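# Fold a sock's toe back onto its foot or heel

## Task

Bend the toe end of the sock back over itself so it rests on the foot or heel section (dropping the folded part into place is allowed), then release it and move the grippers away; the fold only counts if it stays in place without the robot holding it.

## Robot and tools

Robot: two six-joint arms, left_arm and right_arm, each with a parallel gripper. The names are labels only and do not match left or right in any image. left_arm is mounted on the +y side (base near (-0.001, +0.315, +0.007) m), right_arm on the -y side (base near (-0.007, -0.265, +0.005) m).

Scene frame: origin at table-top height, centred between the arms, about 5 to 10 cm behind the near table edge. +x points out across the table, +y toward left_arm, +z up. Units are metres. Gripper fingers point along the gripper's +z axis and close along its y axis. The reported end_effector_position is the point between the finger pads, just under 1 cm short of the tips; at long reach it can be somewhat wrong.

Tool execute_actions, argument actions: a list holding zero or one item. An empty list moves nothing and just reports the state. A move item is {"rows": [...], "steps": n} with n from 1 to 15 (default 15); each control step is 1/30 s. Each row is applied for one step; if there are fewer rows than steps, the final row repeats. A wait item is {"steps": n} with n up to 300 and no rows; it returns after that many steps since the previous result, counting your reply time. Optional pictures (true/false) chooses whether camera images come back; by default they do.

Each row is one flat list of 14 numbers covering both arms, always all 14 even if one arm stays still: left_arm waist, shoulder, elbow, wrist pitch, wrist yaw, wrist roll, opening; then the same seven for right_arm. The six joint values are absolute target angles in radians in each arm's own joint space (same values as the Joint positions line), not offsets. Stated ranges per arm: waist -2.618 to 3.054, shoulder 0.000 to 3.142, elbow 0.000 to 3.142, wrist pitch -1.571 to 1.571, wrist yaw -1.571 to 1.571, wrist roll -2.094 to 2.094. The true ends can differ by up to 0.036 rad. A target more than 0.036 rad beyond a stated end, and further out than the current reading, makes the whole call refused (nothing is sent). Targets beyond the true end are clipped there, and the result may then say "joint sent to its limit"; its absence proves nothing. Opening is an absolute value from -1 (closed) to +1 (fully open, pad gap 0.087 m).

Motion behaviour: joint speed is capped. Each step, the target passed to a joint stays within a lead of its measured angle: 0.202 rad waist, 0.258 shoulder, 0.238 elbow, 0.573 wrist pitch, 0.522 wrist yaw and roll. If the targets would move a gripper more than 70 mm from where it is, all that arm's targets are pulled back proportionally. Friction can leave a joint up to about 0.031 rad short, and changes smaller than that may not move it. Between calls, arms keep heading to the last row sent until everything nearly stops or a step is HELD; after that only a new action makes them continue.

Result lines: a state line "left_arm: ... | right_arm: ..." giving each gripper's position and quat_wxyz in the scene frame. Joint positions and Joint velocities: one block per arm, six joints (rad, rad/s) then finger gap (m, m/s). grip_measured: measured opening on the same -1..1 scale you command (each gripper may be off by roughly 1 mm, constant within a scene). "joint command not followed": a clearance check altered or blocked some joint targets; the rest was done. HELD: marks steps where your row was partly or fully not sent. MOTOR HOT appears from 75 °C; OVER-TEMPERATURE FAULT means an arm was stopped (at 90 °C for 10 s, at 100 °C it goes limp and drops).

Gripping: fingers go to the opening you command. To hold something, command about 0.02 below grip_measured for a firm hold, less for a light one. Pad force is about 20 N max; closing fast can squeeze harder or bounce open.

Cameras: cam_high, cam_low, cam_left_wrist, cam_right_wrist, each 504x504, returned in that order. Calibration (intrinsics, distortion, world-to-camera transforms) is given in the setup and may be a little off; wrist camera poses follow the reported joints.

Tool zoom_image: camera (one of the four names) and region [x0, y0, x1, y1] in pixels of that camera's latest image, origin at top-left, at most 504 by 504. It only returns an enlarged view; nothing moves.

Tool read_manual: optional section, only "licences"; returns URDF licence text, no motion.

Tool finished_scene: scene = current scene's number. Replying with no tool call ends everything.

Avoid: the bar beneath the bases and the plate behind it stick up to about 3 cm above the table with no warning on contact; keep arms off them. Never let the arms collide or push on each other hard. Avoid drops, slips, slamming, hard hits and heavy pushing. Holding loads heats motors, so do not keep a grip longer than needed. Before finishing, open the gripper, lift clear so the fold rests on its own, and check images that it stays. Faster, smoother motion with less effort is preferred.

Each tool is called after "Call:" by a JSON object that holds its "method" and its "body", one argument or row to a line.

## Session

Call:
{"method": "execute_actions", "body": {
  "actions": []
}}

Scene clock: 0.00 s of 5100.00 s.
left_arm: end_effector_position=(+0.3824, +0.3246, +0.3664) grip_measured=+1.000 end_effector_quat_wxyz=(+0.706, -0.008, +0.708, -0.018) | right_arm: end_effector_position=(+0.3613, -0.2419, +0.3921) grip_measured=+1.000 end_effector_quat_wxyz=(+0.731, -0.018, +0.681, +0.035)
Joint positions: left_arm=[ 0.014  1.034  1.048 -0.006 -0.005  0.006  0.087] | right_arm=[-0.009  1.037  1.064  0.016 -0.008  0.015  0.087]
Joint velocities: left_arm=[-0.012 -0.002 -0.002  0.037 -0.007 -0.007  0.   ] | right_arm=[-0.007 -0.007 -0.012 -0.022 -0.022 -0.022  0.   ]

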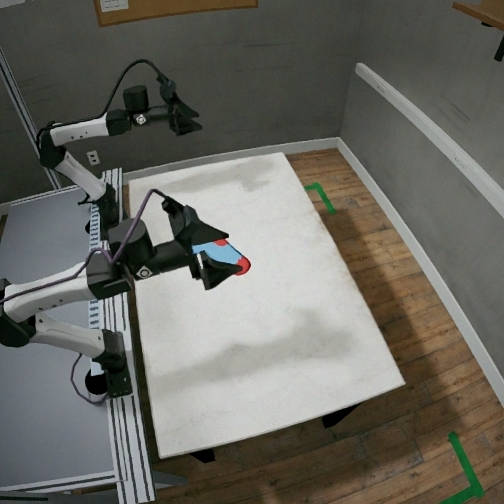

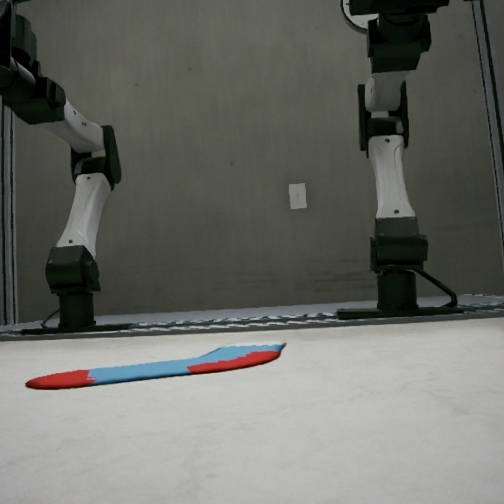

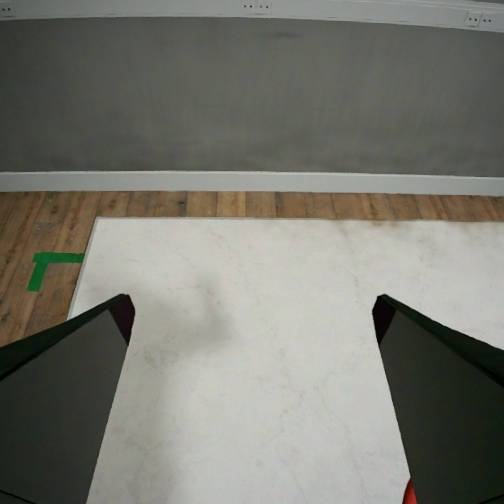

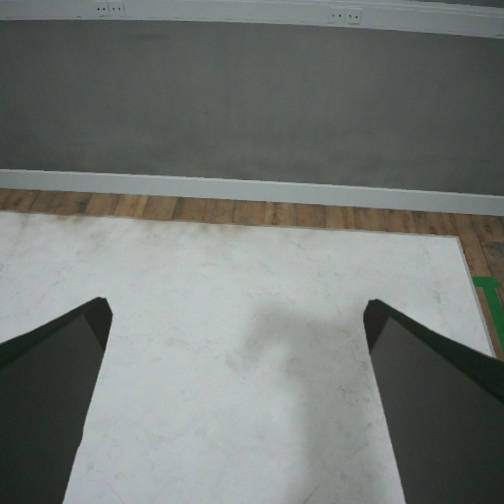

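Call:
{"method": "zoom_image", "body": {
  "camera": "cam_high",
  "region": [170, 210, 270, 300]
}}

Call:
{"method": "zoom_image", "body": {
  "camera": "cam_low",
  "region": [10, 320, 310, 410]
}}

Region (170, 210, 270, 300) of cam_high's 504x504 image, scaled by 5.040, with more detail than that image has; it fills the top 454 rows of this view, and the rest is white.

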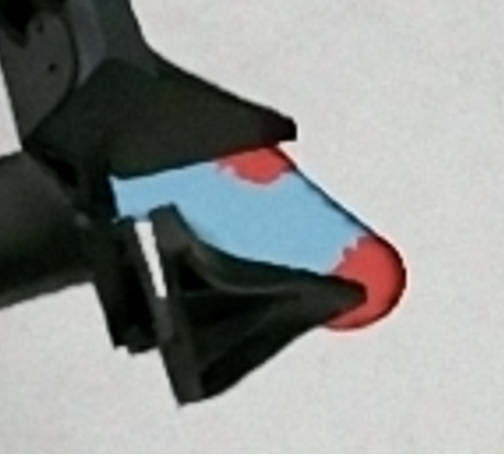

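Region (10, 320, 310, 410) of cam_low's 504x504 image, scaled by 1.680, with more detail than that image has; it fills the top 151 rows of this view, and the rest is white.

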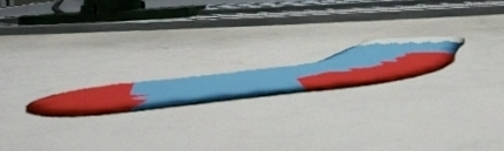

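Call:
{"method": "execute_actions", "body": {
  "actions": [
    {"rows": [[0.014,1.034,1.048,-0.006,-0.005,0.006,1,-0.0083,1.0390,1.0656,0.0146,0,0.02,1],[0.014,1.034,1.048,-0.006,-0.005,0.006,1,-0.0064,1.0449,1.0703,0.0106,0,0.02,1],[0.014,1.034,1.048,-0.006,-0.005,0.006,1,-0.0033,1.0544,1.0779,0.0041,0,0.02,1],[0.014,1.034,1.048,-0.006,-0.005,0.006,1,0.0010,1.0675,1.0884,-0.0048,0,0.02,1],[0.014,1.034,1.048,-0.006,-0.005,0.006,1,0.0064,1.0839,1.1014,-0.0159,0,0.02,1],[0.014,1.034,1.048,-0.006,-0.005,0.006,1,0.0128,1.1035,1.1171,-0.0292,0,0.025,1],[0.014,1.034,1.048,-0.006,-0.005,0.006,1,0.0202,1.1260,1.1351,-0.0446,0,0.025,1],[0.014,1.034,1.048,-0.006,-0.005,0.006,1,0.0285,1.1513,1.1553,-0.0618,0,0.025,1],[0.014,1.034,1.048,-0.006,-0.005,0.006,1,0.0377,1.1793,1.1776,-0.0808,0,0.025,1],[0.014,1.034,1.048,-0.006,-0.005,0.006,1,0.0477,1.2096,1.2018,-0.1015,0,0.03,1],[0.014,1.034,1.048,-0.006,-0.005,0.006,1,0.0584,1.2423,1.2279,-0.1237,0,0.03,1],[0.014,1.034,1.048,-0.006,-0.005,0.006,1,0.0698,1.2770,1.2555,-0.1473,0,0.03,1],[0.014,1.034,1.048,-0.006,-0.005,0.006,1,0.0818,1.3135,1.2847,-0.1722,0,0.03,1],[0.014,1.034,1.048,-0.006,-0.005,0.006,1,0.0943,1.3518,1.3153,-0.1983,0,0.03,1],[0.014,1.034,1.048,-0.006,-0.005,0.006,1,0.1074,1.3917,1.3471,-0.2254,0,0.03,1]], "steps": 15}
  ],
  "pictures": false
}}

Call:
{"method": "execute_actions", "body": {
  "actions": [
    {"rows": [[0.014,1.034,1.048,-0.006,-0.005,0.006,1,0.1209,1.4328,1.3800,-0.2534,0,0.03,0.97],[0.014,1.034,1.048,-0.006,-0.005,0.006,1,0.1348,1.4752,1.4138,-0.2822,0,0.03,0.94],[0.014,1.034,1.048,-0.006,-0.005,0.006,1,0.1490,1.5185,1.4484,-0.3117,0,0.03,0.91],[0.014,1.034,1.048,-0.006,-0.005,0.006,1,0.1635,1.5627,1.4836,-0.3418,0,0.03,0.88],[0.014,1.034,1.048,-0.006,-0.005,0.006,1,0.1782,1.6075,1.5194,-0.3722,0,0.03,0.85],[0.014,1.034,1.048,-0.006,-0.005,0.006,1,0.1931,1.6527,1.5555,-0.4030,0,0.03,0.82],[0.014,1.034,1.048,-0.006,-0.005,0.006,1,0.2080,1.6982,1.5918,-0.4340,0,0.03,0.79],[0.014,1.034,1.048,-0.006,-0.005,0.006,1,0.2230,1.7438,1.6282,-0.4650,0,0.03,0.76],[0.014,1.034,1.048,-0.006,-0.005,0.006,1,0.2379,1.7893,1.6645,-0.4960,0,0.03,0.73],[0.014,1.034,1.048,-0.006,-0.005,0.006,1,0.2528,1.8345,1.7006,-0.5268,0,0.03,0.70],[0.014,1.034,1.048,-0.006,-0.005,0.006,1,0.2675,1.8793,1.7364,-0.5572,0,0.03,0.67],[0.014,1.034,1.048,-0.006,-0.005,0.006,1,0.2820,1.9235,1.7716,-0.5873,0,0.03,0.64],[0.014,1.034,1.048,-0.006,-0.005,0.006,1,0.2962,1.9668,1.8062,-0.6168,0,0.03,0.62],[0.014,1.034,1.048,-0.006,-0.005,0.006,1,0.3101,2.0092,1.8400,-0.6456,0,0.03,0.6],[0.014,1.034,1.048,-0.006,-0.005,0.006,1,0.3236,2.0503,1.8729,-0.6736,0,0.03,0.6]], "steps": 15}
  ],
  "pictures": false
}}

Call:
{"method": "execute_actions", "body": {
  "actions": [
    {"rows": [[0.014,1.034,1.048,-0.006,-0.005,0.006,1,0.3367,2.0902,1.9047,-0.7007,0,0.03,0.6],[0.014,1.034,1.048,-0.006,-0.005,0.006,1,0.3492,2.1285,1.9353,-0.7268,0,0.03,0.6],[0.014,1.034,1.048,-0.006,-0.005,0.006,1,0.3612,2.1650,1.9645,-0.7517,0,0.03,0.6],[0.014,1.034,1.048,-0.006,-0.005,0.006,1,0.3726,2.1997,1.9921,-0.7753,0,0.03,0.6],[0.014,1.034,1.048,-0.006,-0.005,0.006,1,0.3833,2.2324,2.0182,-0.7975,0,0.03,0.6],[0.014,1.034,1.048,-0.006,-0.005,0.006,1,0.3933,2.2627,2.0424,-0.8182,0,0.03,0.6],[0.014,1.034,1.048,-0.006,-0.005,0.006,1,0.4025,2.2907,2.0647,-0.8372,0,0.03,0.6],[0.014,1.034,1.048,-0.006,-0.005,0.006,1,0.4108,2.3160,2.0849,-0.8544,0,0.03,0.6],[0.014,1.034,1.048,-0.006,-0.005,0.006,1,0.4182,2.3385,2.1029,-0.8698,0,0.03,0.6],[0.014,1.034,1.048,-0.006,-0.005,0.006,1,0.4246,2.3581,2.1186,-0.8831,0,0.03,0.6],[0.014,1.034,1.048,-0.006,-0.005,0.006,1,0.4300,2.3745,2.1316,-0.8942,0,0.03,0.6],[0.014,1.034,1.048,-0.006,-0.005,0.006,1,0.4343,2.3876,2.1421,-0.9031,0,0.03,0.6],[0.014,1.034,1.048,-0.006,-0.005,0.006,1,0.4374,2.3971,2.1497,-0.9096,0,0.03,0.6],[0.014,1.034,1.048,-0.006,-0.005,0.006,1,0.4393,2.4030,2.1544,-0.9136,0,0.03,0.6],[0.014,1.034,1.048,-0.006,-0.005,0.006,1,0.4400,2.4050,2.1560,-0.9150,0,0.03,0.6]], "steps": 15}
  ],
  "pictures": false
}}

Call:
{"method": "execute_actions", "body": {
  "actions": [
    {"steps": 20}
  ]
}}

Scene clock: 120.50 s of 5100.00 s.
left_arm: end_effector_position=(+0.3824, +0.3246, +0.3664) grip_measured=+1.000 end_effector_quat_wxyz=(+0.706, -0.008, +0.708, -0.018) | right_arm: end_effector_position=(+0.4151, -0.2028, +0.3753) grip_measured=+1.000 end_effector_quat_wxyz=(+0.676, -0.045, +0.733, +0.061)
Joint positions: left_arm=[ 0.014  1.034  1.048 -0.006 -0.005  0.006  0.087] | right_arm=[ 0.073  1.296  1.289 -0.101 -0.002  0.022  0.087]
Joint velocities: left_arm=[ 0.017 -0.002  0.017  0.081 -0.007 -0.066  0.   ] | right_arm=[ 0.325  1.121  0.886 -0.637  0.037 -0.051  0.   ]
Steps of this call (steps 1 to 90: nothing new was sent; then 117.00 s passed at rest; steps 91 to 105: all 15 steps of this action). Readings (joint positions):
91: left_arm=[0.014 1.034 1.048 -0.006 -0.005 0.006] | right_arm=[-0.009 1.037 1.064 0.016 -0.008 0.015]
92: left_arm=[0.014 1.034 1.048 -0.006 -0.005 0.006] | right_arm=[-0.009 1.037 1.064 0.016 -0.007 0.015]
94: left_arm=[0.014 1.034 1.048 -0.006 -0.005 0.006] | right_arm=[-0.009 1.037 1.065 0.015 -0.007 0.015]
98: left_arm=[0.014 1.034 1.048 -0.006 -0.005 0.006] | right_arm=[0.002 1.082 1.113 -0.000 -0.004 0.017]
105: the state above

Scene clock: 121.00 s of 5100.00 s.
left_arm: end_effector_position=(+0.3824, +0.3246, +0.3664) grip_measured=+1.000 end_effector_quat_wxyz=(+0.706, -0.008, +0.708, -0.018) | right_arm: end_effector_position=(+0.4925, -0.0745, +0.2145) grip_measured=+0.603 end_effector_quat_wxyz=(+0.441, -0.151, +0.880, +0.087)
Joint positions: left_arm=[ 0.014  1.034  1.048 -0.006 -0.005  0.006  0.087] | right_arm=[ 0.287  1.957  1.806 -0.518 -0.001  0.024  0.07 ]
Joint velocities: left_arm=[-0.027  0.002 -0.007 -0.051 -0.022 -0.11   0.   ] | right_arm=[ 0.403  1.258  0.979 -0.886 -0.051 -0.022 -0.005]
Steps of this call (steps 1 to 15: all 15 steps of this action). Readings (joint positions):
1: left_arm=[0.014 1.034 1.048 -0.006 -0.005 0.006] | right_arm=[0.085 1.336 1.320 -0.123 -0.002 0.023]
2: left_arm=[0.014 1.034 1.048 -0.006 -0.005 0.006] | right_arm=[0.098 1.376 1.351 -0.147 -0.002 0.023]
4: left_arm=[0.014 1.034 1.048 -0.006 -0.005 0.006] | right_arm=[0.126 1.462 1.418 -0.198 -0.002 0.023]
8: left_arm=[0.014 1.034 1.048 -0.006 -0.005 0.006] | right_arm=[0.183 1.641 1.560 -0.309 -0.001 0.024]
15: the state above

Scene clock: 121.50 s of 5100.00 s.
left_arm: end_effector_position=(+0.3824, +0.3246, +0.3664) grip_measured=+1.000 end_effector_quat_wxyz=(+0.706, -0.008, +0.708, -0.018) | right_arm: end_effector_position=(+0.4594, -0.0034, +0.0672) grip_measured=+0.600 end_effector_quat_wxyz=(+0.231, -0.234, +0.942, +0.061)
Joint positions: left_arm=[ 0.014  1.034  1.048 -0.006 -0.005  0.006  0.087] | right_arm=[ 0.433  2.387  2.125 -0.855 -0.001  0.024  0.07 ]
Joint velocities: left_arm=[-0.012 -0.007 -0.002  0.066  0.022 -0.051  0.   ] | right_arm=[ 0.071  0.203  0.1   -0.344 -0.081  0.022  0.001]
Steps of this call (steps 1 to 15: all 15 steps of this action). Readings (joint positions):
1: left_arm=[0.014 1.034 1.048 -0.006 -0.005 0.006] | right_arm=[0.301 1.999 1.839 -0.547 -0.001 0.024]
2: left_arm=[0.014 1.034 1.048 -0.006 -0.005 0.006] | right_arm=[0.314 2.041 1.870 -0.576 -0.001 0.024]
4: left_arm=[0.014 1.034 1.048 -0.006 -0.005 0.006] | right_arm=[0.341 2.119 1.930 -0.632 -0.001 0.024]
8: left_arm=[0.014 1.034 1.048 -0.006 -0.005 0.006] | right_arm=[0.387 2.254 2.031 -0.734 -0.001 0.024]
15: the state above

Scene clock: 122.17 s of 5100.00 s.
left_arm: end_effector_position=(+0.3824, +0.3246, +0.3664) grip_measured=+1.000 end_effector_quat_wxyz=(+0.706, -0.008, +0.708, -0.018) | right_arm: end_effector_position=(+0.4531, -0.0053, +0.0652) grip_measured=+0.600 end_effector_quat_wxyz=(+0.216, -0.236, +0.946, +0.057)
Joint positions: left_arm=[ 0.014  1.034  1.048 -0.006 -0.005  0.006  0.087] | right_arm=[ 0.436  2.395  2.141 -0.896 -0.001  0.024  0.07 ]
Joint velocities: left_arm=[ 0.007  0.002 -0.007 -0.037  0.022  0.051  0.   ] | right_arm=[-0.022  0.007 -0.027  0.066 -0.022 -0.007  0.   ]
Steps of this call (steps 1 to 20: the robot went on to your last target). Readings (joint positions):
1: left_arm=[0.014 1.034 1.048 -0.006 -0.005 0.006] | right_arm=[0.435 2.392 2.128 -0.865 -0.001 0.024]
2: left_arm=[0.014 1.034 1.048 -0.006 -0.005 0.006] | right_arm=[0.436 2.395 2.129 -0.873 -0.001 0.024]
4: left_arm=[0.014 1.034 1.048 -0.006 -0.005 0.006] | right_arm=[0.436 2.395 2.133 -0.884 -0.001 0.024]
8: left_arm=[0.014 1.034 1.048 -0.006 -0.005 0.006] | right_arm=[0.436 2.395 2.141 -0.890 -0.001 0.024]
20: the state above
camera_calibration (this result's frames):
cam_right_wrist: T_world_to_cam=[[0.489512, -0.871879, -0.0142923, -0.230128], [-0.791473, -0.451128, 0.412376, 0.352558], [-0.36599, -0.190551, -0.910902, 0.363407], [0, 0, 0, 1]] pos_world=[0.524694, 0.0276527, 0.182353]

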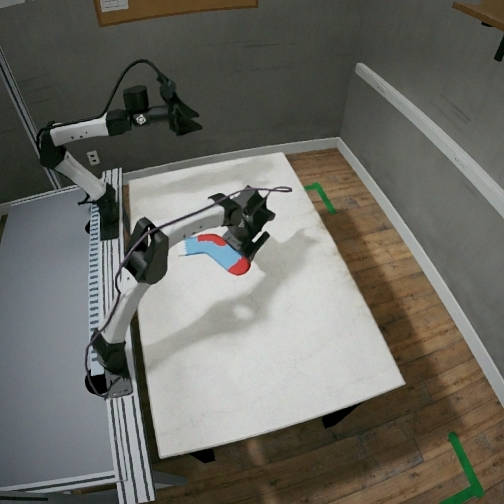

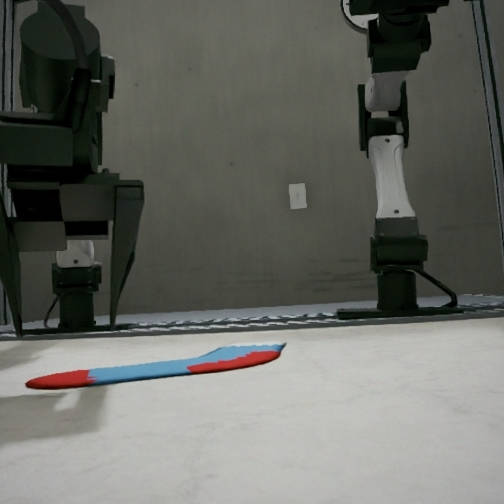

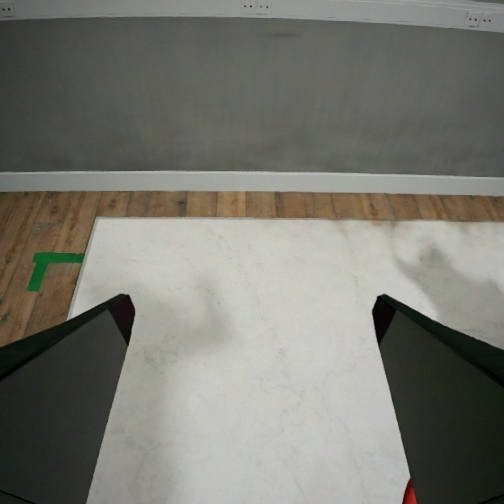

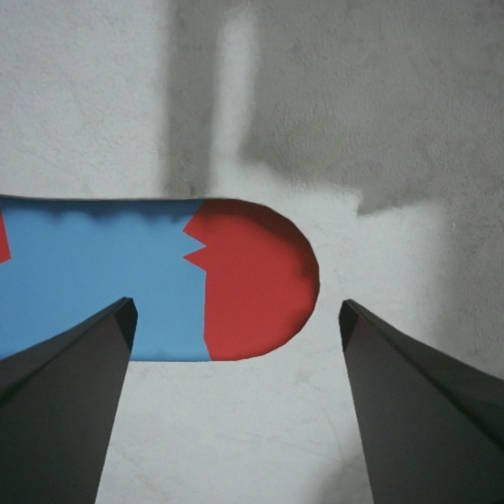

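Call:
{"method": "execute_actions", "body": {
  "actions": [
    {"rows": [[0.014,1.034,1.048,-0.006,-0.005,0.006,1,0.436,2.406,2.156,-0.915,-0.001,0.03,0.6],[0.014,1.034,1.048,-0.006,-0.005,0.006,1,0.432,2.408,2.156,-0.916,-0.002,0.03,0.6],[0.014,1.034,1.048,-0.006,-0.005,0.006,1,0.428,2.411,2.156,-0.917,-0.004,0.03,0.6],[0.014,1.034,1.048,-0.006,-0.005,0.006,1,0.424,2.415,2.156,-0.918,-0.007,0.03,0.6],[0.014,1.034,1.048,-0.006,-0.005,0.006,1,0.420,2.419,2.156,-0.919,-0.011,0.03,0.6],[0.014,1.034,1.048,-0.006,-0.005,0.006,1,0.417,2.424,2.156,-0.920,-0.015,0.03,0.6],[0.014,1.034,1.048,-0.006,-0.005,0.006,1,0.414,2.430,2.156,-0.922,-0.019,0.03,0.6],[0.014,1.034,1.048,-0.006,-0.005,0.006,1,0.412,2.435,2.156,-0.923,-0.023,0.03,0.6],[0.014,1.034,1.048,-0.006,-0.005,0.006,1,0.411,2.441,2.156,-0.925,-0.027,0.03,0.6],[0.014,1.034,1.048,-0.006,-0.005,0.006,1,0.410,2.446,2.156,-0.926,-0.031,0.03,0.6],[0.014,1.034,1.048,-0.006,-0.005,0.006,1,0.410,2.450,2.156,-0.927,-0.035,0.03,0.6],[0.014,1.034,1.048,-0.006,-0.005,0.006,1,0.410,2.454,2.156,-0.928,-0.038,0.03,0.6],[0.014,1.034,1.048,-0.006,-0.005,0.006,1,0.410,2.457,2.156,-0.929,-0.040,0.03,0.6],[0.014,1.034,1.048,-0.006,-0.005,0.006,1,0.410,2.459,2.156,-0.930,-0.042,0.03,0.6],[0.014,1.034,1.048,-0.006,-0.005,0.006,1,0.410,2.460,2.156,-0.930,-0.042,0.03,0.6]], "steps": 15}
  ],
  "pictures": false
}}

Call:
{"method": "execute_actions", "body": {
  "actions": [
    {"steps": 12}
  ]
}}

Scene clock: 216.57 s of 5100.00 s.
left_arm: end_effector_position=(+0.3824, +0.3246, +0.3664) grip_measured=+1.000 end_effector_quat_wxyz=(+0.706, -0.008, +0.708, -0.018) | right_arm: end_effector_position=(+0.4507, -0.0116, +0.0450) grip_measured=+0.600 end_effector_quat_wxyz=(+0.190, -0.232, +0.952, +0.061)
Joint positions: left_arm=[ 0.014  1.034  1.048 -0.006 -0.005  0.006  0.087] | right_arm=[ 0.419  2.433  2.141 -0.906 -0.026  0.024  0.07 ]
Joint velocities: left_arm=[-0.007  0.012 -0.007 -0.022 -0.007 -0.007  0.   ] | right_arm=[-0.007  0.168  0.007 -0.051 -0.051 -0.066 -0.   ]
Steps of this call (steps 1 to 15: the robot went on to your last target; steps 16 to 110: nothing new was sent; then 90.23 s passed at rest; steps 111 to 125: all 15 steps of this action). Readings (joint positions):
111: left_arm=[0.014 1.034 1.048 -0.006 -0.005 0.006] | right_arm=[0.436 2.395 2.141 -0.896 -0.001 0.024]
112: left_arm=[0.014 1.034 1.048 -0.006 -0.005 0.006] | right_arm=[0.436 2.395 2.141 -0.896 -0.001 0.024]
114: left_arm=[0.014 1.034 1.048 -0.006 -0.005 0.006] | right_arm=[0.436 2.395 2.141 -0.897 -0.001 0.024]
118: left_arm=[0.014 1.034 1.048 -0.006 -0.005 0.006] | right_arm=[0.433 2.397 2.141 -0.899 -0.008 0.024]
125: the state above

Scene clock: 216.97 s of 5100.00 s.
left_arm: end_effector_position=(+0.3824, +0.3246, +0.3664) grip_measured=+1.000 end_effector_quat_wxyz=(+0.706, -0.008, +0.708, -0.018) | right_arm: end_effector_position=(+0.4477, -0.0114, +0.0390) grip_measured=+0.600 end_effector_quat_wxyz=(+0.180, -0.233, +0.954, +0.064)
Joint positions: left_arm=[ 0.014  1.034  1.048 -0.006 -0.005  0.006  0.087] | right_arm=[ 0.419  2.444  2.141 -0.913 -0.035  0.024  0.07 ]
Joint velocities: left_arm=[ 0.007  0.007 -0.007  0.007 -0.037  0.051  0.   ] | right_arm=[-0.007 -0.012 -0.022 -0.051 -0.066  0.095 -0.001]
Steps of this call (steps 1 to 12: the robot went on to your last target). Readings (joint positions):
1: left_arm=[0.014 1.034 1.048 -0.006 -0.005 0.006] | right_arm=[0.419 2.438 2.141 -0.908 -0.028 0.024]
2: left_arm=[0.014 1.034 1.048 -0.006 -0.005 0.006] | right_arm=[0.419 2.442 2.141 -0.910 -0.029 0.024]
4: left_arm=[0.014 1.034 1.048 -0.006 -0.005 0.006] | right_arm=[0.419 2.444 2.141 -0.912 -0.032 0.024]
8: left_arm=[0.014 1.034 1.048 -0.006 -0.005 0.006] | right_arm=[0.419 2.444 2.141 -0.913 -0.034 0.024]
12: the state above
camera_calibration (this result's frames):
cam_right_wrist: T_world_to_cam=[[0.484814, -0.873377, -0.0465555, -0.229818], [-0.759918, -0.446989, 0.471938, 0.339976], [-0.43299, -0.193424, -0.880401, 0.365249], [0, 0, 0, 1]] pos_world=[0.527922, 0.0218953, 0.150419]

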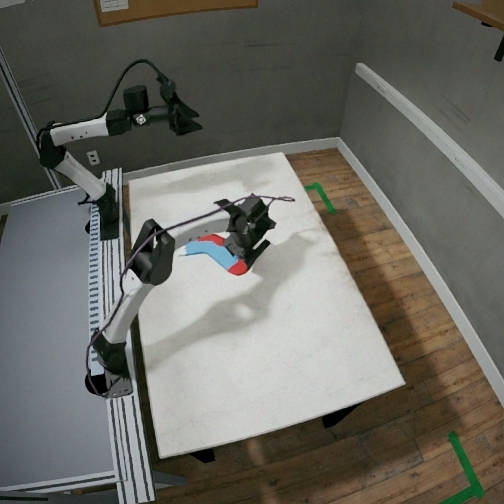

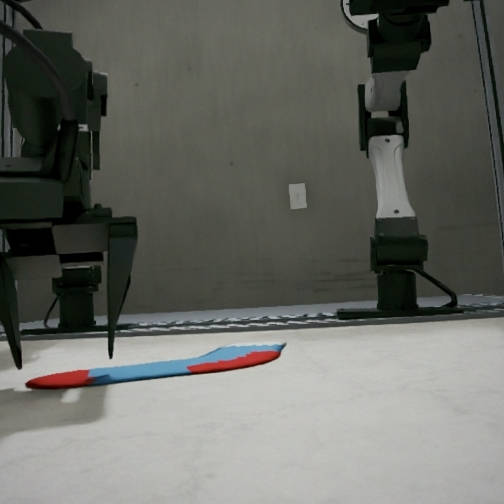

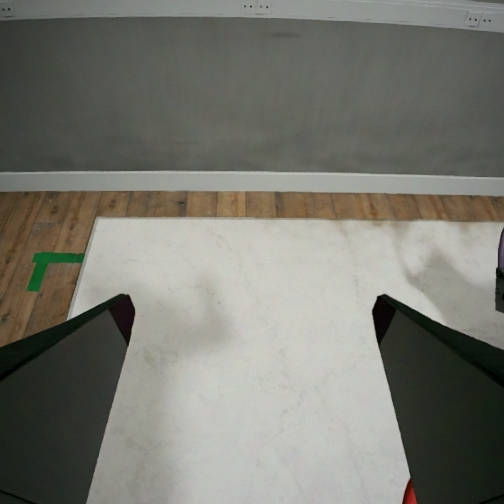

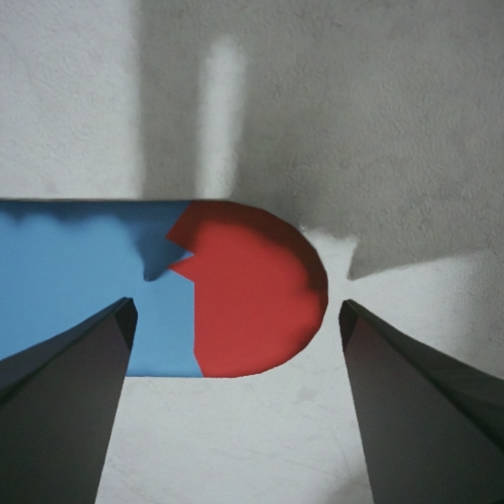

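Call:
{"method": "zoom_image", "body": {
  "camera": "cam_low",
  "region": [0, 330, 150, 400]
}}

Region (0, 330, 150, 400) of cam_low's 504x504 image, scaled by 3.360, with more detail than that image has; it fills the top 235 rows of this view, and the rest is white.

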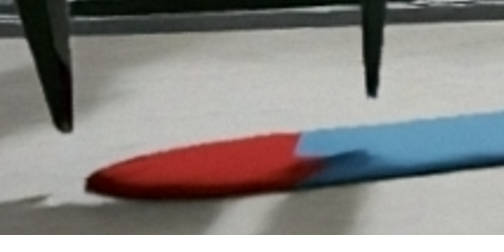

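Call:
{"method": "execute_actions", "body": {
  "actions": [
    {"rows": [[0.014,1.034,1.048,-0.006,-0.005,0.006,1,0.410,2.463,2.156,-0.930,-0.042,0.03,0.62],[0.014,1.034,1.048,-0.006,-0.005,0.006,1,0.410,2.466,2.156,-0.930,-0.042,0.03,0.64],[0.014,1.034,1.048,-0.006,-0.005,0.006,1,0.410,2.469,2.156,-0.930,-0.042,0.03,0.66],[0.014,1.034,1.048,-0.006,-0.005,0.006,1,0.410,2.472,2.156,-0.930,-0.042,0.03,0.68],[0.014,1.034,1.048,-0.006,-0.005,0.006,1,0.410,2.475,2.156,-0.930,-0.042,0.03,0.68],[0.014,1.034,1.048,-0.006,-0.005,0.006,1,0.410,2.478,2.156,-0.930,-0.042,0.03,0.68],[0.014,1.034,1.048,-0.006,-0.005,0.006,1,0.410,2.480,2.156,-0.930,-0.042,0.03,0.68],[0.014,1.034,1.048,-0.006,-0.005,0.006,1,0.410,2.482,2.156,-0.930,-0.042,0.03,0.68],[0.014,1.034,1.048,-0.006,-0.005,0.006,1,0.410,2.484,2.156,-0.930,-0.042,0.03,0.68],[0.014,1.034,1.048,-0.006,-0.005,0.006,1,0.410,2.486,2.156,-0.930,-0.042,0.03,0.68],[0.014,1.034,1.048,-0.006,-0.005,0.006,1,0.410,2.488,2.156,-0.930,-0.042,0.03,0.68],[0.014,1.034,1.048,-0.006,-0.005,0.006,1,0.410,2.490,2.156,-0.930,-0.042,0.03,0.68],[0.014,1.034,1.048,-0.006,-0.005,0.006,1,0.410,2.492,2.156,-0.930,-0.042,0.03,0.68],[0.014,1.034,1.048,-0.006,-0.005,0.006,1,0.410,2.493,2.156,-0.930,-0.042,0.03,0.68],[0.014,1.034,1.048,-0.006,-0.005,0.006,1,0.410,2.494,2.156,-0.930,-0.042,0.03,0.68]], "steps": 15}
  ],
  "pictures": false
}}

Call:
{"method": "execute_actions", "body": {
  "actions": [
    {"steps": 10}
  ]
}}

Call:
{"method": "zoom_image", "body": {
  "camera": "cam_low",
  "region": [0, 330, 150, 400]
}}

Scene clock: 240.73 s of 5100.00 s.
left_arm: end_effector_position=(+0.3824, +0.3246, +0.3664) grip_measured=+1.000 end_effector_quat_wxyz=(+0.706, -0.008, +0.708, -0.018) | right_arm: end_effector_position=(+0.4458, -0.0123, +0.0264) grip_measured=+0.680 end_effector_quat_wxyz=(+0.168, -0.233, +0.956, +0.061)
Joint positions: left_arm=[ 0.014  1.034  1.048 -0.006 -0.005  0.006  0.087] | right_arm=[ 0.419  2.469  2.141 -0.913 -0.036  0.024  0.073]
Joint velocities: left_arm=[-0.002 -0.002 -0.002 -0.037 -0.037  0.022  0.   ] | right_arm=[-0.007  0.066  0.002  0.066 -0.081  0.007 -0.001]
Steps of this call (steps 1 to 30: the robot went on to your last target; steps 31 to 120: nothing new was sent; then 19.27 s passed at rest; steps 121 to 135: all 15 steps of this action). Readings (joint positions):
121: left_arm=[0.014 1.034 1.048 -0.006 -0.005 0.006] | right_arm=[0.419 2.444 2.141 -0.913 -0.036 0.024]
122: left_arm=[0.014 1.034 1.048 -0.006 -0.005 0.006] | right_arm=[0.419 2.444 2.141 -0.913 -0.036 0.024]
124: left_arm=[0.014 1.034 1.048 -0.006 -0.005 0.006] | right_arm=[0.419 2.444 2.141 -0.913 -0.036 0.024]
128: left_arm=[0.014 1.034 1.048 -0.006 -0.005 0.006] | right_arm=[0.419 2.448 2.141 -0.913 -0.036 0.024]
135: the state above

Scene clock: 241.07 s of 5100.00 s.
left_arm: end_effector_position=(+0.3824, +0.3246, +0.3664) grip_measured=+1.000 end_effector_quat_wxyz=(+0.706, -0.008, +0.708, -0.018) | right_arm: end_effector_position=(+0.4458, -0.0121, +0.0261) grip_measured=+0.680 end_effector_quat_wxyz=(+0.168, -0.233, +0.956, +0.061)
Joint positions: left_arm=[ 0.014  1.034  1.048 -0.006 -0.005  0.006  0.087] | right_arm=[ 0.419  2.471  2.142 -0.913 -0.037  0.025  0.073]
Joint velocities: left_arm=[ 0.002  0.007 -0.002  0.095 -0.007 -0.051  0.   ] | right_arm=[ 0.002  0.002 -0.007 -0.022 -0.007  0.037 -0.001]
Steps of this call (steps 1 to 10: the robot went on to your last target). Readings (joint positions):
1: left_arm=[0.014 1.034 1.048 -0.006 -0.005 0.006] | right_arm=[0.419 2.471 2.141 -0.913 -0.037 0.025]
2: left_arm=[0.014 1.034 1.048 -0.006 -0.005 0.006] | right_arm=[0.419 2.471 2.141 -0.913 -0.037 0.025]
4: left_arm=[0.014 1.034 1.048 -0.006 -0.005 0.006] | right_arm=[0.419 2.471 2.142 -0.913 -0.037 0.025]
8: left_arm=[0.014 1.034 1.048 -0.006 -0.005 0.006] | right_arm=[0.419 2.471 2.142 -0.913 -0.037 0.025]
10: the state above
camera_calibration (this result's frames):
cam_right_wrist: T_world_to_cam=[[0.483466, -0.874017, -0.0485289, -0.229515], [-0.748773, -0.441631, 0.494268, 0.338854], [-0.453431, -0.202625, -0.867954, 0.36154], [0, 0, 0, 1]] pos_world=[0.52862, 0.0223055, 0.135177]

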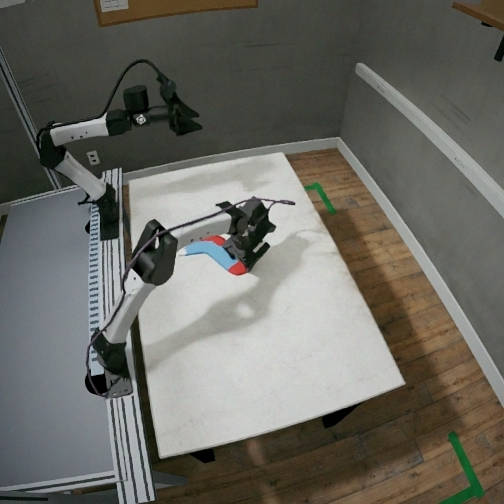

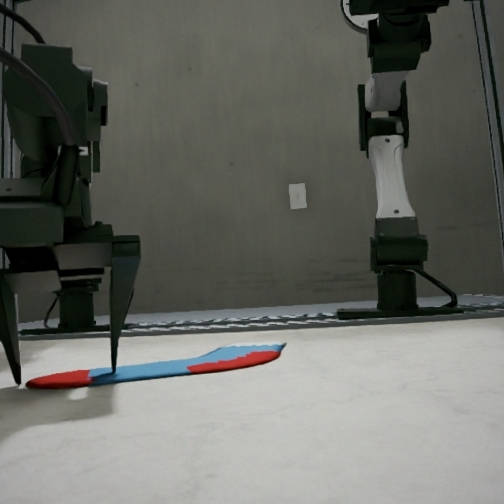

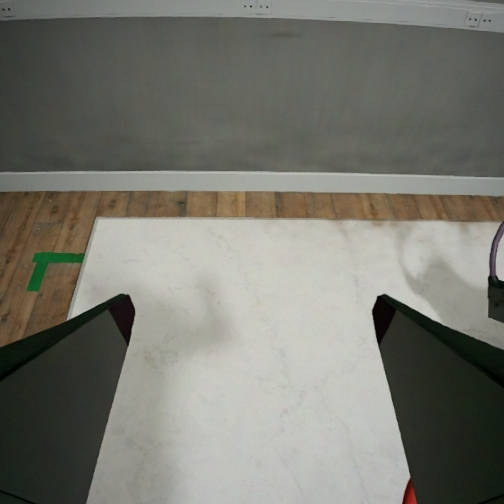

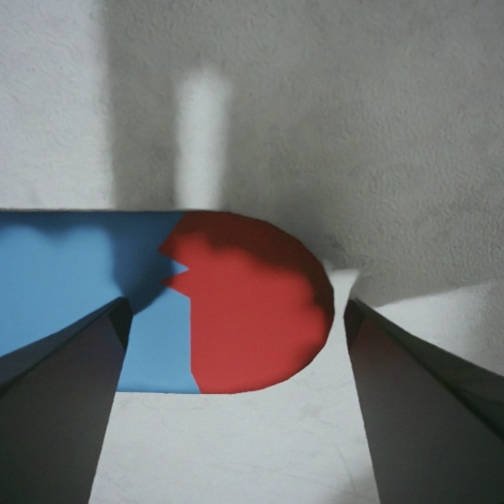

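Region (0, 330, 150, 400) of cam_low's 504x504 image, scaled by 3.360, with more detail than that image has; it fills the top 235 rows of this view, and the rest is white.

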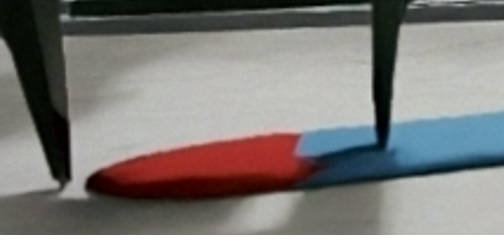

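Call:
{"method": "execute_actions", "body": {
  "actions": [
    {"rows": [[0.014,1.034,1.048,-0.006,-0.005,0.006,1,0.410,2.496,2.156,-0.930,-0.045,0.03,0.65],[0.014,1.034,1.048,-0.006,-0.005,0.006,1,0.410,2.498,2.156,-0.930,-0.048,0.03,0.61],[0.014,1.034,1.048,-0.006,-0.005,0.006,1,0.410,2.500,2.156,-0.930,-0.050,0.03,0.56],[0.014,1.034,1.048,-0.006,-0.005,0.006,1,0.410,2.500,2.156,-0.930,-0.050,0.03,0.51],[0.014,1.034,1.048,-0.006,-0.005,0.006,1,0.410,2.500,2.156,-0.930,-0.050,0.03,0.46],[0.014,1.034,1.048,-0.006,-0.005,0.006,1,0.410,2.500,2.156,-0.930,-0.050,0.03,0.41],[0.014,1.034,1.048,-0.006,-0.005,0.006,1,0.410,2.500,2.156,-0.930,-0.050,0.03,0.36],[0.014,1.034,1.048,-0.006,-0.005,0.006,1,0.410,2.500,2.156,-0.930,-0.050,0.03,0.30],[0.014,1.034,1.048,-0.006,-0.005,0.006,1,0.410,2.500,2.156,-0.930,-0.050,0.03,0.24],[0.014,1.034,1.048,-0.006,-0.005,0.006,1,0.410,2.500,2.156,-0.930,-0.050,0.03,0.18],[0.014,1.034,1.048,-0.006,-0.005,0.006,1,0.410,2.500,2.156,-0.930,-0.050,0.03,0.12],[0.014,1.034,1.048,-0.006,-0.005,0.006,1,0.410,2.500,2.156,-0.930,-0.050,0.03,0.06],[0.014,1.034,1.048,-0.006,-0.005,0.006,1,0.410,2.500,2.156,-0.930,-0.050,0.03,0.0],[0.014,1.034,1.048,-0.006,-0.005,0.006,1,0.410,2.500,2.156,-0.930,-0.050,0.03,-0.06],[0.014,1.034,1.048,-0.006,-0.005,0.006,1,0.410,2.500,2.156,-0.930,-0.050,0.03,-0.12]], "steps": 15}
  ],
  "pictures": true
}}

Call:
{"method": "execute_actions", "body": {
  "actions": [
    {"rows": [[0.014,1.034,1.048,-0.006,-0.005,0.006,1,0.410,2.500,2.156,-0.930,-0.050,0.03,-0.18],[0.014,1.034,1.048,-0.006,-0.005,0.006,1,0.410,2.500,2.156,-0.930,-0.050,0.03,-0.24],[0.014,1.034,1.048,-0.006,-0.005,0.006,1,0.410,2.500,2.156,-0.930,-0.050,0.03,-0.30],[0.014,1.034,1.048,-0.006,-0.005,0.006,1,0.410,2.500,2.156,-0.930,-0.050,0.03,-0.36],[0.014,1.034,1.048,-0.006,-0.005,0.006,1,0.410,2.500,2.156,-0.930,-0.050,0.03,-0.42],[0.014,1.034,1.048,-0.006,-0.005,0.006,1,0.410,2.500,2.156,-0.930,-0.050,0.03,-0.48],[0.014,1.034,1.048,-0.006,-0.005,0.006,1,0.410,2.500,2.156,-0.930,-0.050,0.03,-0.54],[0.014,1.034,1.048,-0.006,-0.005,0.006,1,0.410,2.500,2.156,-0.930,-0.050,0.03,-0.60],[0.014,1.034,1.048,-0.006,-0.005,0.006,1,0.410,2.500,2.156,-0.930,-0.050,0.03,-0.66],[0.014,1.034,1.048,-0.006,-0.005,0.006,1,0.410,2.500,2.156,-0.930,-0.050,0.03,-0.72],[0.014,1.034,1.048,-0.006,-0.005,0.006,1,0.410,2.500,2.156,-0.930,-0.050,0.03,-0.77],[0.014,1.034,1.048,-0.006,-0.005,0.006,1,0.410,2.500,2.156,-0.930,-0.050,0.03,-0.82],[0.014,1.034,1.048,-0.006,-0.005,0.006,1,0.410,2.500,2.156,-0.930,-0.050,0.03,-0.86],[0.014,1.034,1.048,-0.006,-0.005,0.006,1,0.410,2.500,2.156,-0.930,-0.050,0.03,-0.89],[0.014,1.034,1.048,-0.006,-0.005,0.006,1,0.410,2.500,2.156,-0.930,-0.050,0.03,-0.92]], "steps": 15}
  ],
  "pictures": false
}}

Call:
{"method": "execute_actions", "body": {
  "actions": [
    {"steps": 8}
  ]
}}

Call:
{"method": "zoom_image", "body": {
  "camera": "cam_low",
  "region": [0, 310, 180, 400]
}}

Scene clock: 262.90 s of 5100.00 s.
left_arm: end_effector_position=(+0.3824, +0.3246, +0.3664) grip_measured=+1.000 end_effector_quat_wxyz=(+0.706, -0.008, +0.708, -0.018) | right_arm: end_effector_position=(+0.4447, -0.0102, +0.0261) grip_measured=-0.089 end_effector_quat_wxyz=(+0.166, -0.234, +0.956, +0.067)
Joint positions: left_arm=[ 0.014  1.034  1.048 -0.006 -0.005  0.006  0.087] | right_arm=[ 0.419  2.471  2.142 -0.913 -0.05   0.026  0.04 ]
Joint velocities: left_arm=[ 0.007 -0.007 -0.007  0.007  0.022  0.007  0.   ] | right_arm=[-0.002 -0.002 -0.002 -0.066  0.037 -0.051 -0.054]
Steps of this call (steps 1 to 15: the robot went on to your last target; steps 16 to 110: nothing new was sent; then 17.67 s passed at rest; steps 111 to 125: all 15 steps of this action). Readings (joint positions):
111: left_arm=[0.014 1.034 1.048 -0.006 -0.005 0.006] | right_arm=[0.419 2.471 2.142 -0.913 -0.038 0.025]
112: left_arm=[0.014 1.034 1.048 -0.006 -0.005 0.006] | right_arm=[0.419 2.471 2.142 -0.913 -0.040 0.025]
114: left_arm=[0.014 1.034 1.048 -0.006 -0.005 0.006] | right_arm=[0.419 2.471 2.142 -0.913 -0.043 0.025]
118: left_arm=[0.014 1.034 1.048 -0.006 -0.005 0.006] | right_arm=[0.419 2.471 2.142 -0.913 -0.047 0.025]
125: the state above
camera_calibration (this result's frames):
cam_right_wrist: T_world_to_cam=[[0.48638, -0.871646, -0.0605678, -0.22823], [-0.744272, -0.449622, 0.493861, 0.336776], [-0.457705, -0.195125, -0.867429, 0.363482], [0, 0, 0, 1]] pos_world=[0.528027, 0.0234102, 0.135151]

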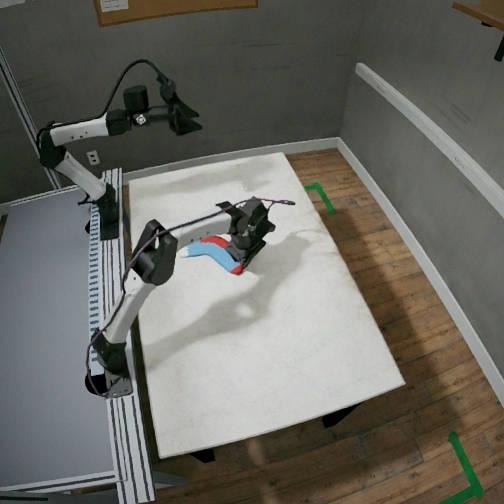

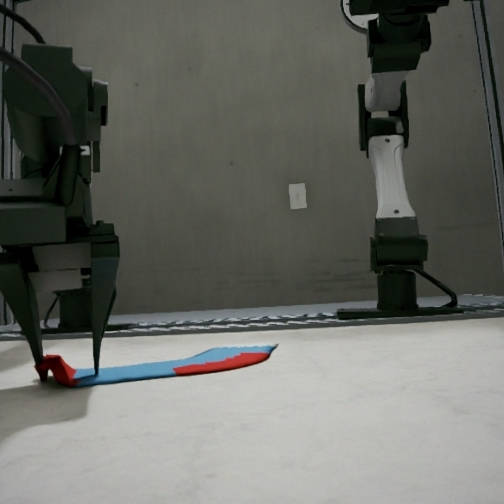

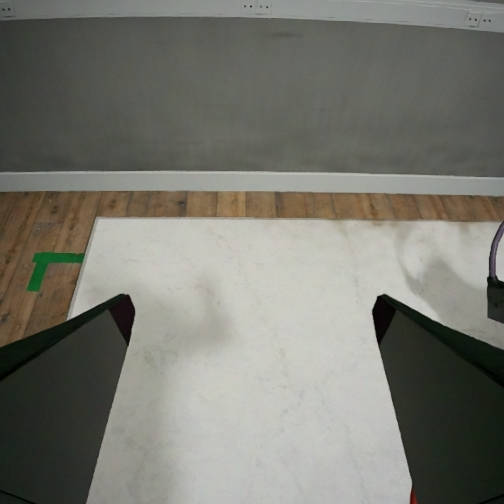

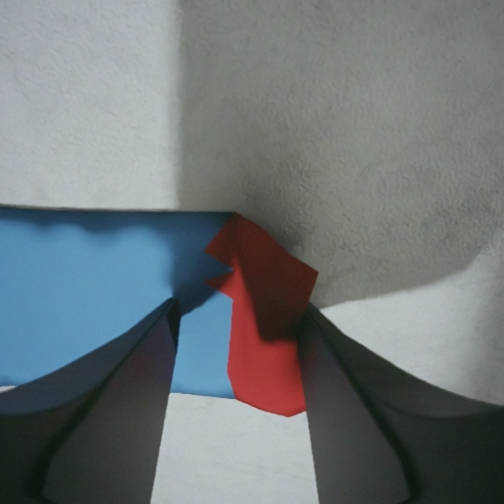

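Scene clock: 263.40 s of 5100.00 s.
left_arm: end_effector_position=(+0.3824, +0.3246, +0.3664) grip_measured=+1.000 end_effector_quat_wxyz=(+0.706, -0.008, +0.708, -0.018) | right_arm: end_effector_position=(+0.4445, -0.0097, +0.0262) grip_measured=-0.901 end_effector_quat_wxyz=(+0.166, -0.233, +0.956, +0.069)
Joint positions: left_arm=[ 0.014  1.034  1.048 -0.006 -0.005  0.006  0.087] | right_arm=[ 0.419  2.471  2.142 -0.913 -0.052  0.027  0.004]
Joint velocities: left_arm=[-0.012 -0.007  0.002 -0.022  0.037 -0.051  0.   ] | right_arm=[-0.017 -0.002 -0.022 -0.022 -0.022  0.022 -0.026]
Steps of this call (steps 1 to 15: all 15 steps of this action). Readings (joint positions):
1: left_arm=[0.014 1.034 1.048 -0.006 -0.005 0.006] | right_arm=[0.419 2.471 2.142 -0.913 -0.050 0.026]
2: left_arm=[0.014 1.034 1.048 -0.006 -0.005 0.006] | right_arm=[0.419 2.471 2.142 -0.913 -0.050 0.026]
4: left_arm=[0.014 1.034 1.048 -0.006 -0.005 0.006] | right_arm=[0.419 2.471 2.142 -0.913 -0.051 0.026]
8: left_arm=[0.014 1.034 1.048 -0.006 -0.005 0.006] | right_arm=[0.419 2.471 2.142 -0.913 -0.053 0.026]
15: the state above

Scene clock: 263.67 s of 5100.00 s.
left_arm: end_effector_position=(+0.3824, +0.3246, +0.3664) grip_measured=+1.000 end_effector_quat_wxyz=(+0.706, -0.008, +0.708, -0.018) | right_arm: end_effector_position=(+0.4450, -0.0093, +0.0272) grip_measured=-0.912 end_effector_quat_wxyz=(+0.167, -0.233, +0.955, +0.069)
Joint positions: left_arm=[ 0.014  1.034  1.048 -0.006 -0.005  0.006  0.087] | right_arm=[ 0.419  2.471  2.145 -0.914 -0.053  0.027  0.004]
Joint velocities: left_arm=[ 0.002 -0.022 -0.002 -0.095 -0.022  0.022  0.   ] | right_arm=[-0.007  0.007  0.007  0.037 -0.037  0.066 -0.001]
Steps of this call (steps 1 to 8: the robot went on to your last target). Readings (joint positions):
1: left_arm=[0.014 1.034 1.048 -0.006 -0.005 0.006] | right_arm=[0.419 2.471 2.142 -0.913 -0.053 0.027]
2: left_arm=[0.014 1.034 1.048 -0.006 -0.005 0.006] | right_arm=[0.419 2.471 2.144 -0.914 -0.053 0.027]
4: left_arm=[0.014 1.034 1.048 -0.006 -0.005 0.006] | right_arm=[0.419 2.471 2.145 -0.914 -0.053 0.027]
8: the state above
camera_calibration (this result's frames):
cam_right_wrist: T_world_to_cam=[[0.486546, -0.871297, -0.06414, -0.227499], [-0.74449, -0.451912, 0.491437, 0.337046], [-0.457173, -0.191355, -0.868548, 0.364519], [0, 0, 0, 1]] pos_world=[0.528264, 0.0238481, 0.136374]

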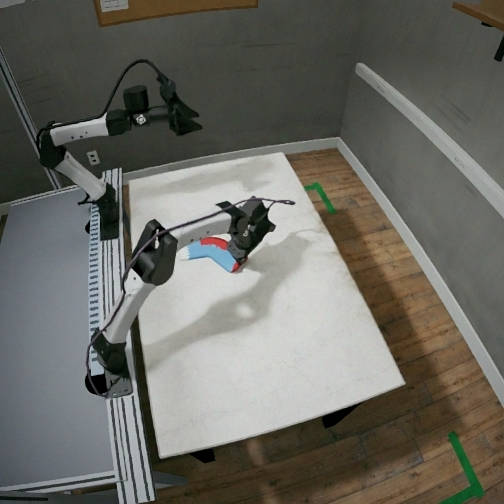

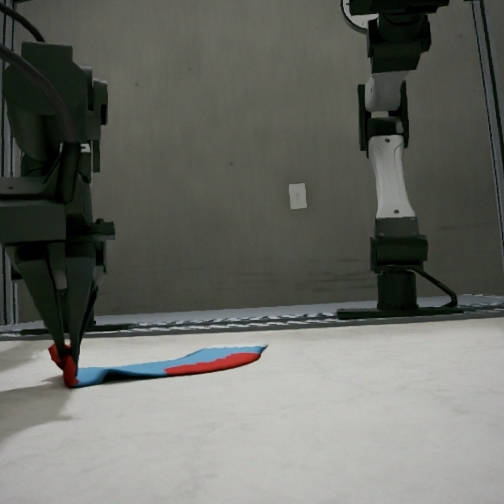

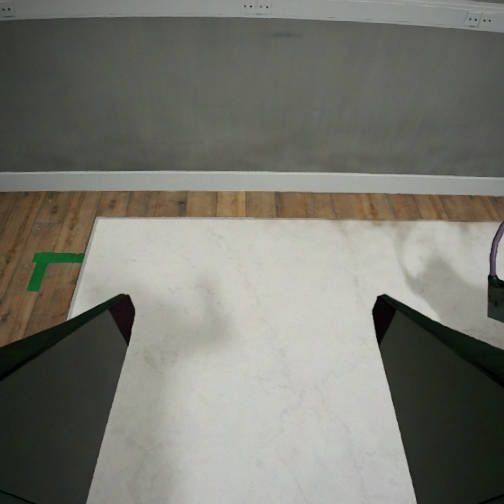

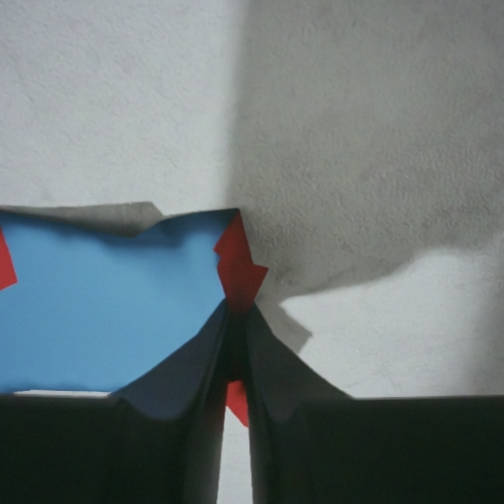

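Region (0, 310, 180, 400) of cam_low's 504x504 image, scaled by 2.800, with more detail than that image has.

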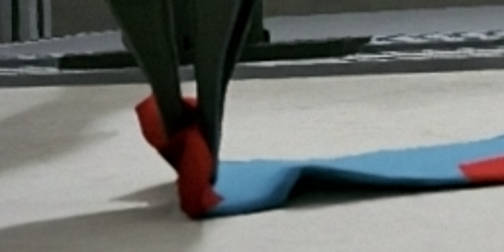

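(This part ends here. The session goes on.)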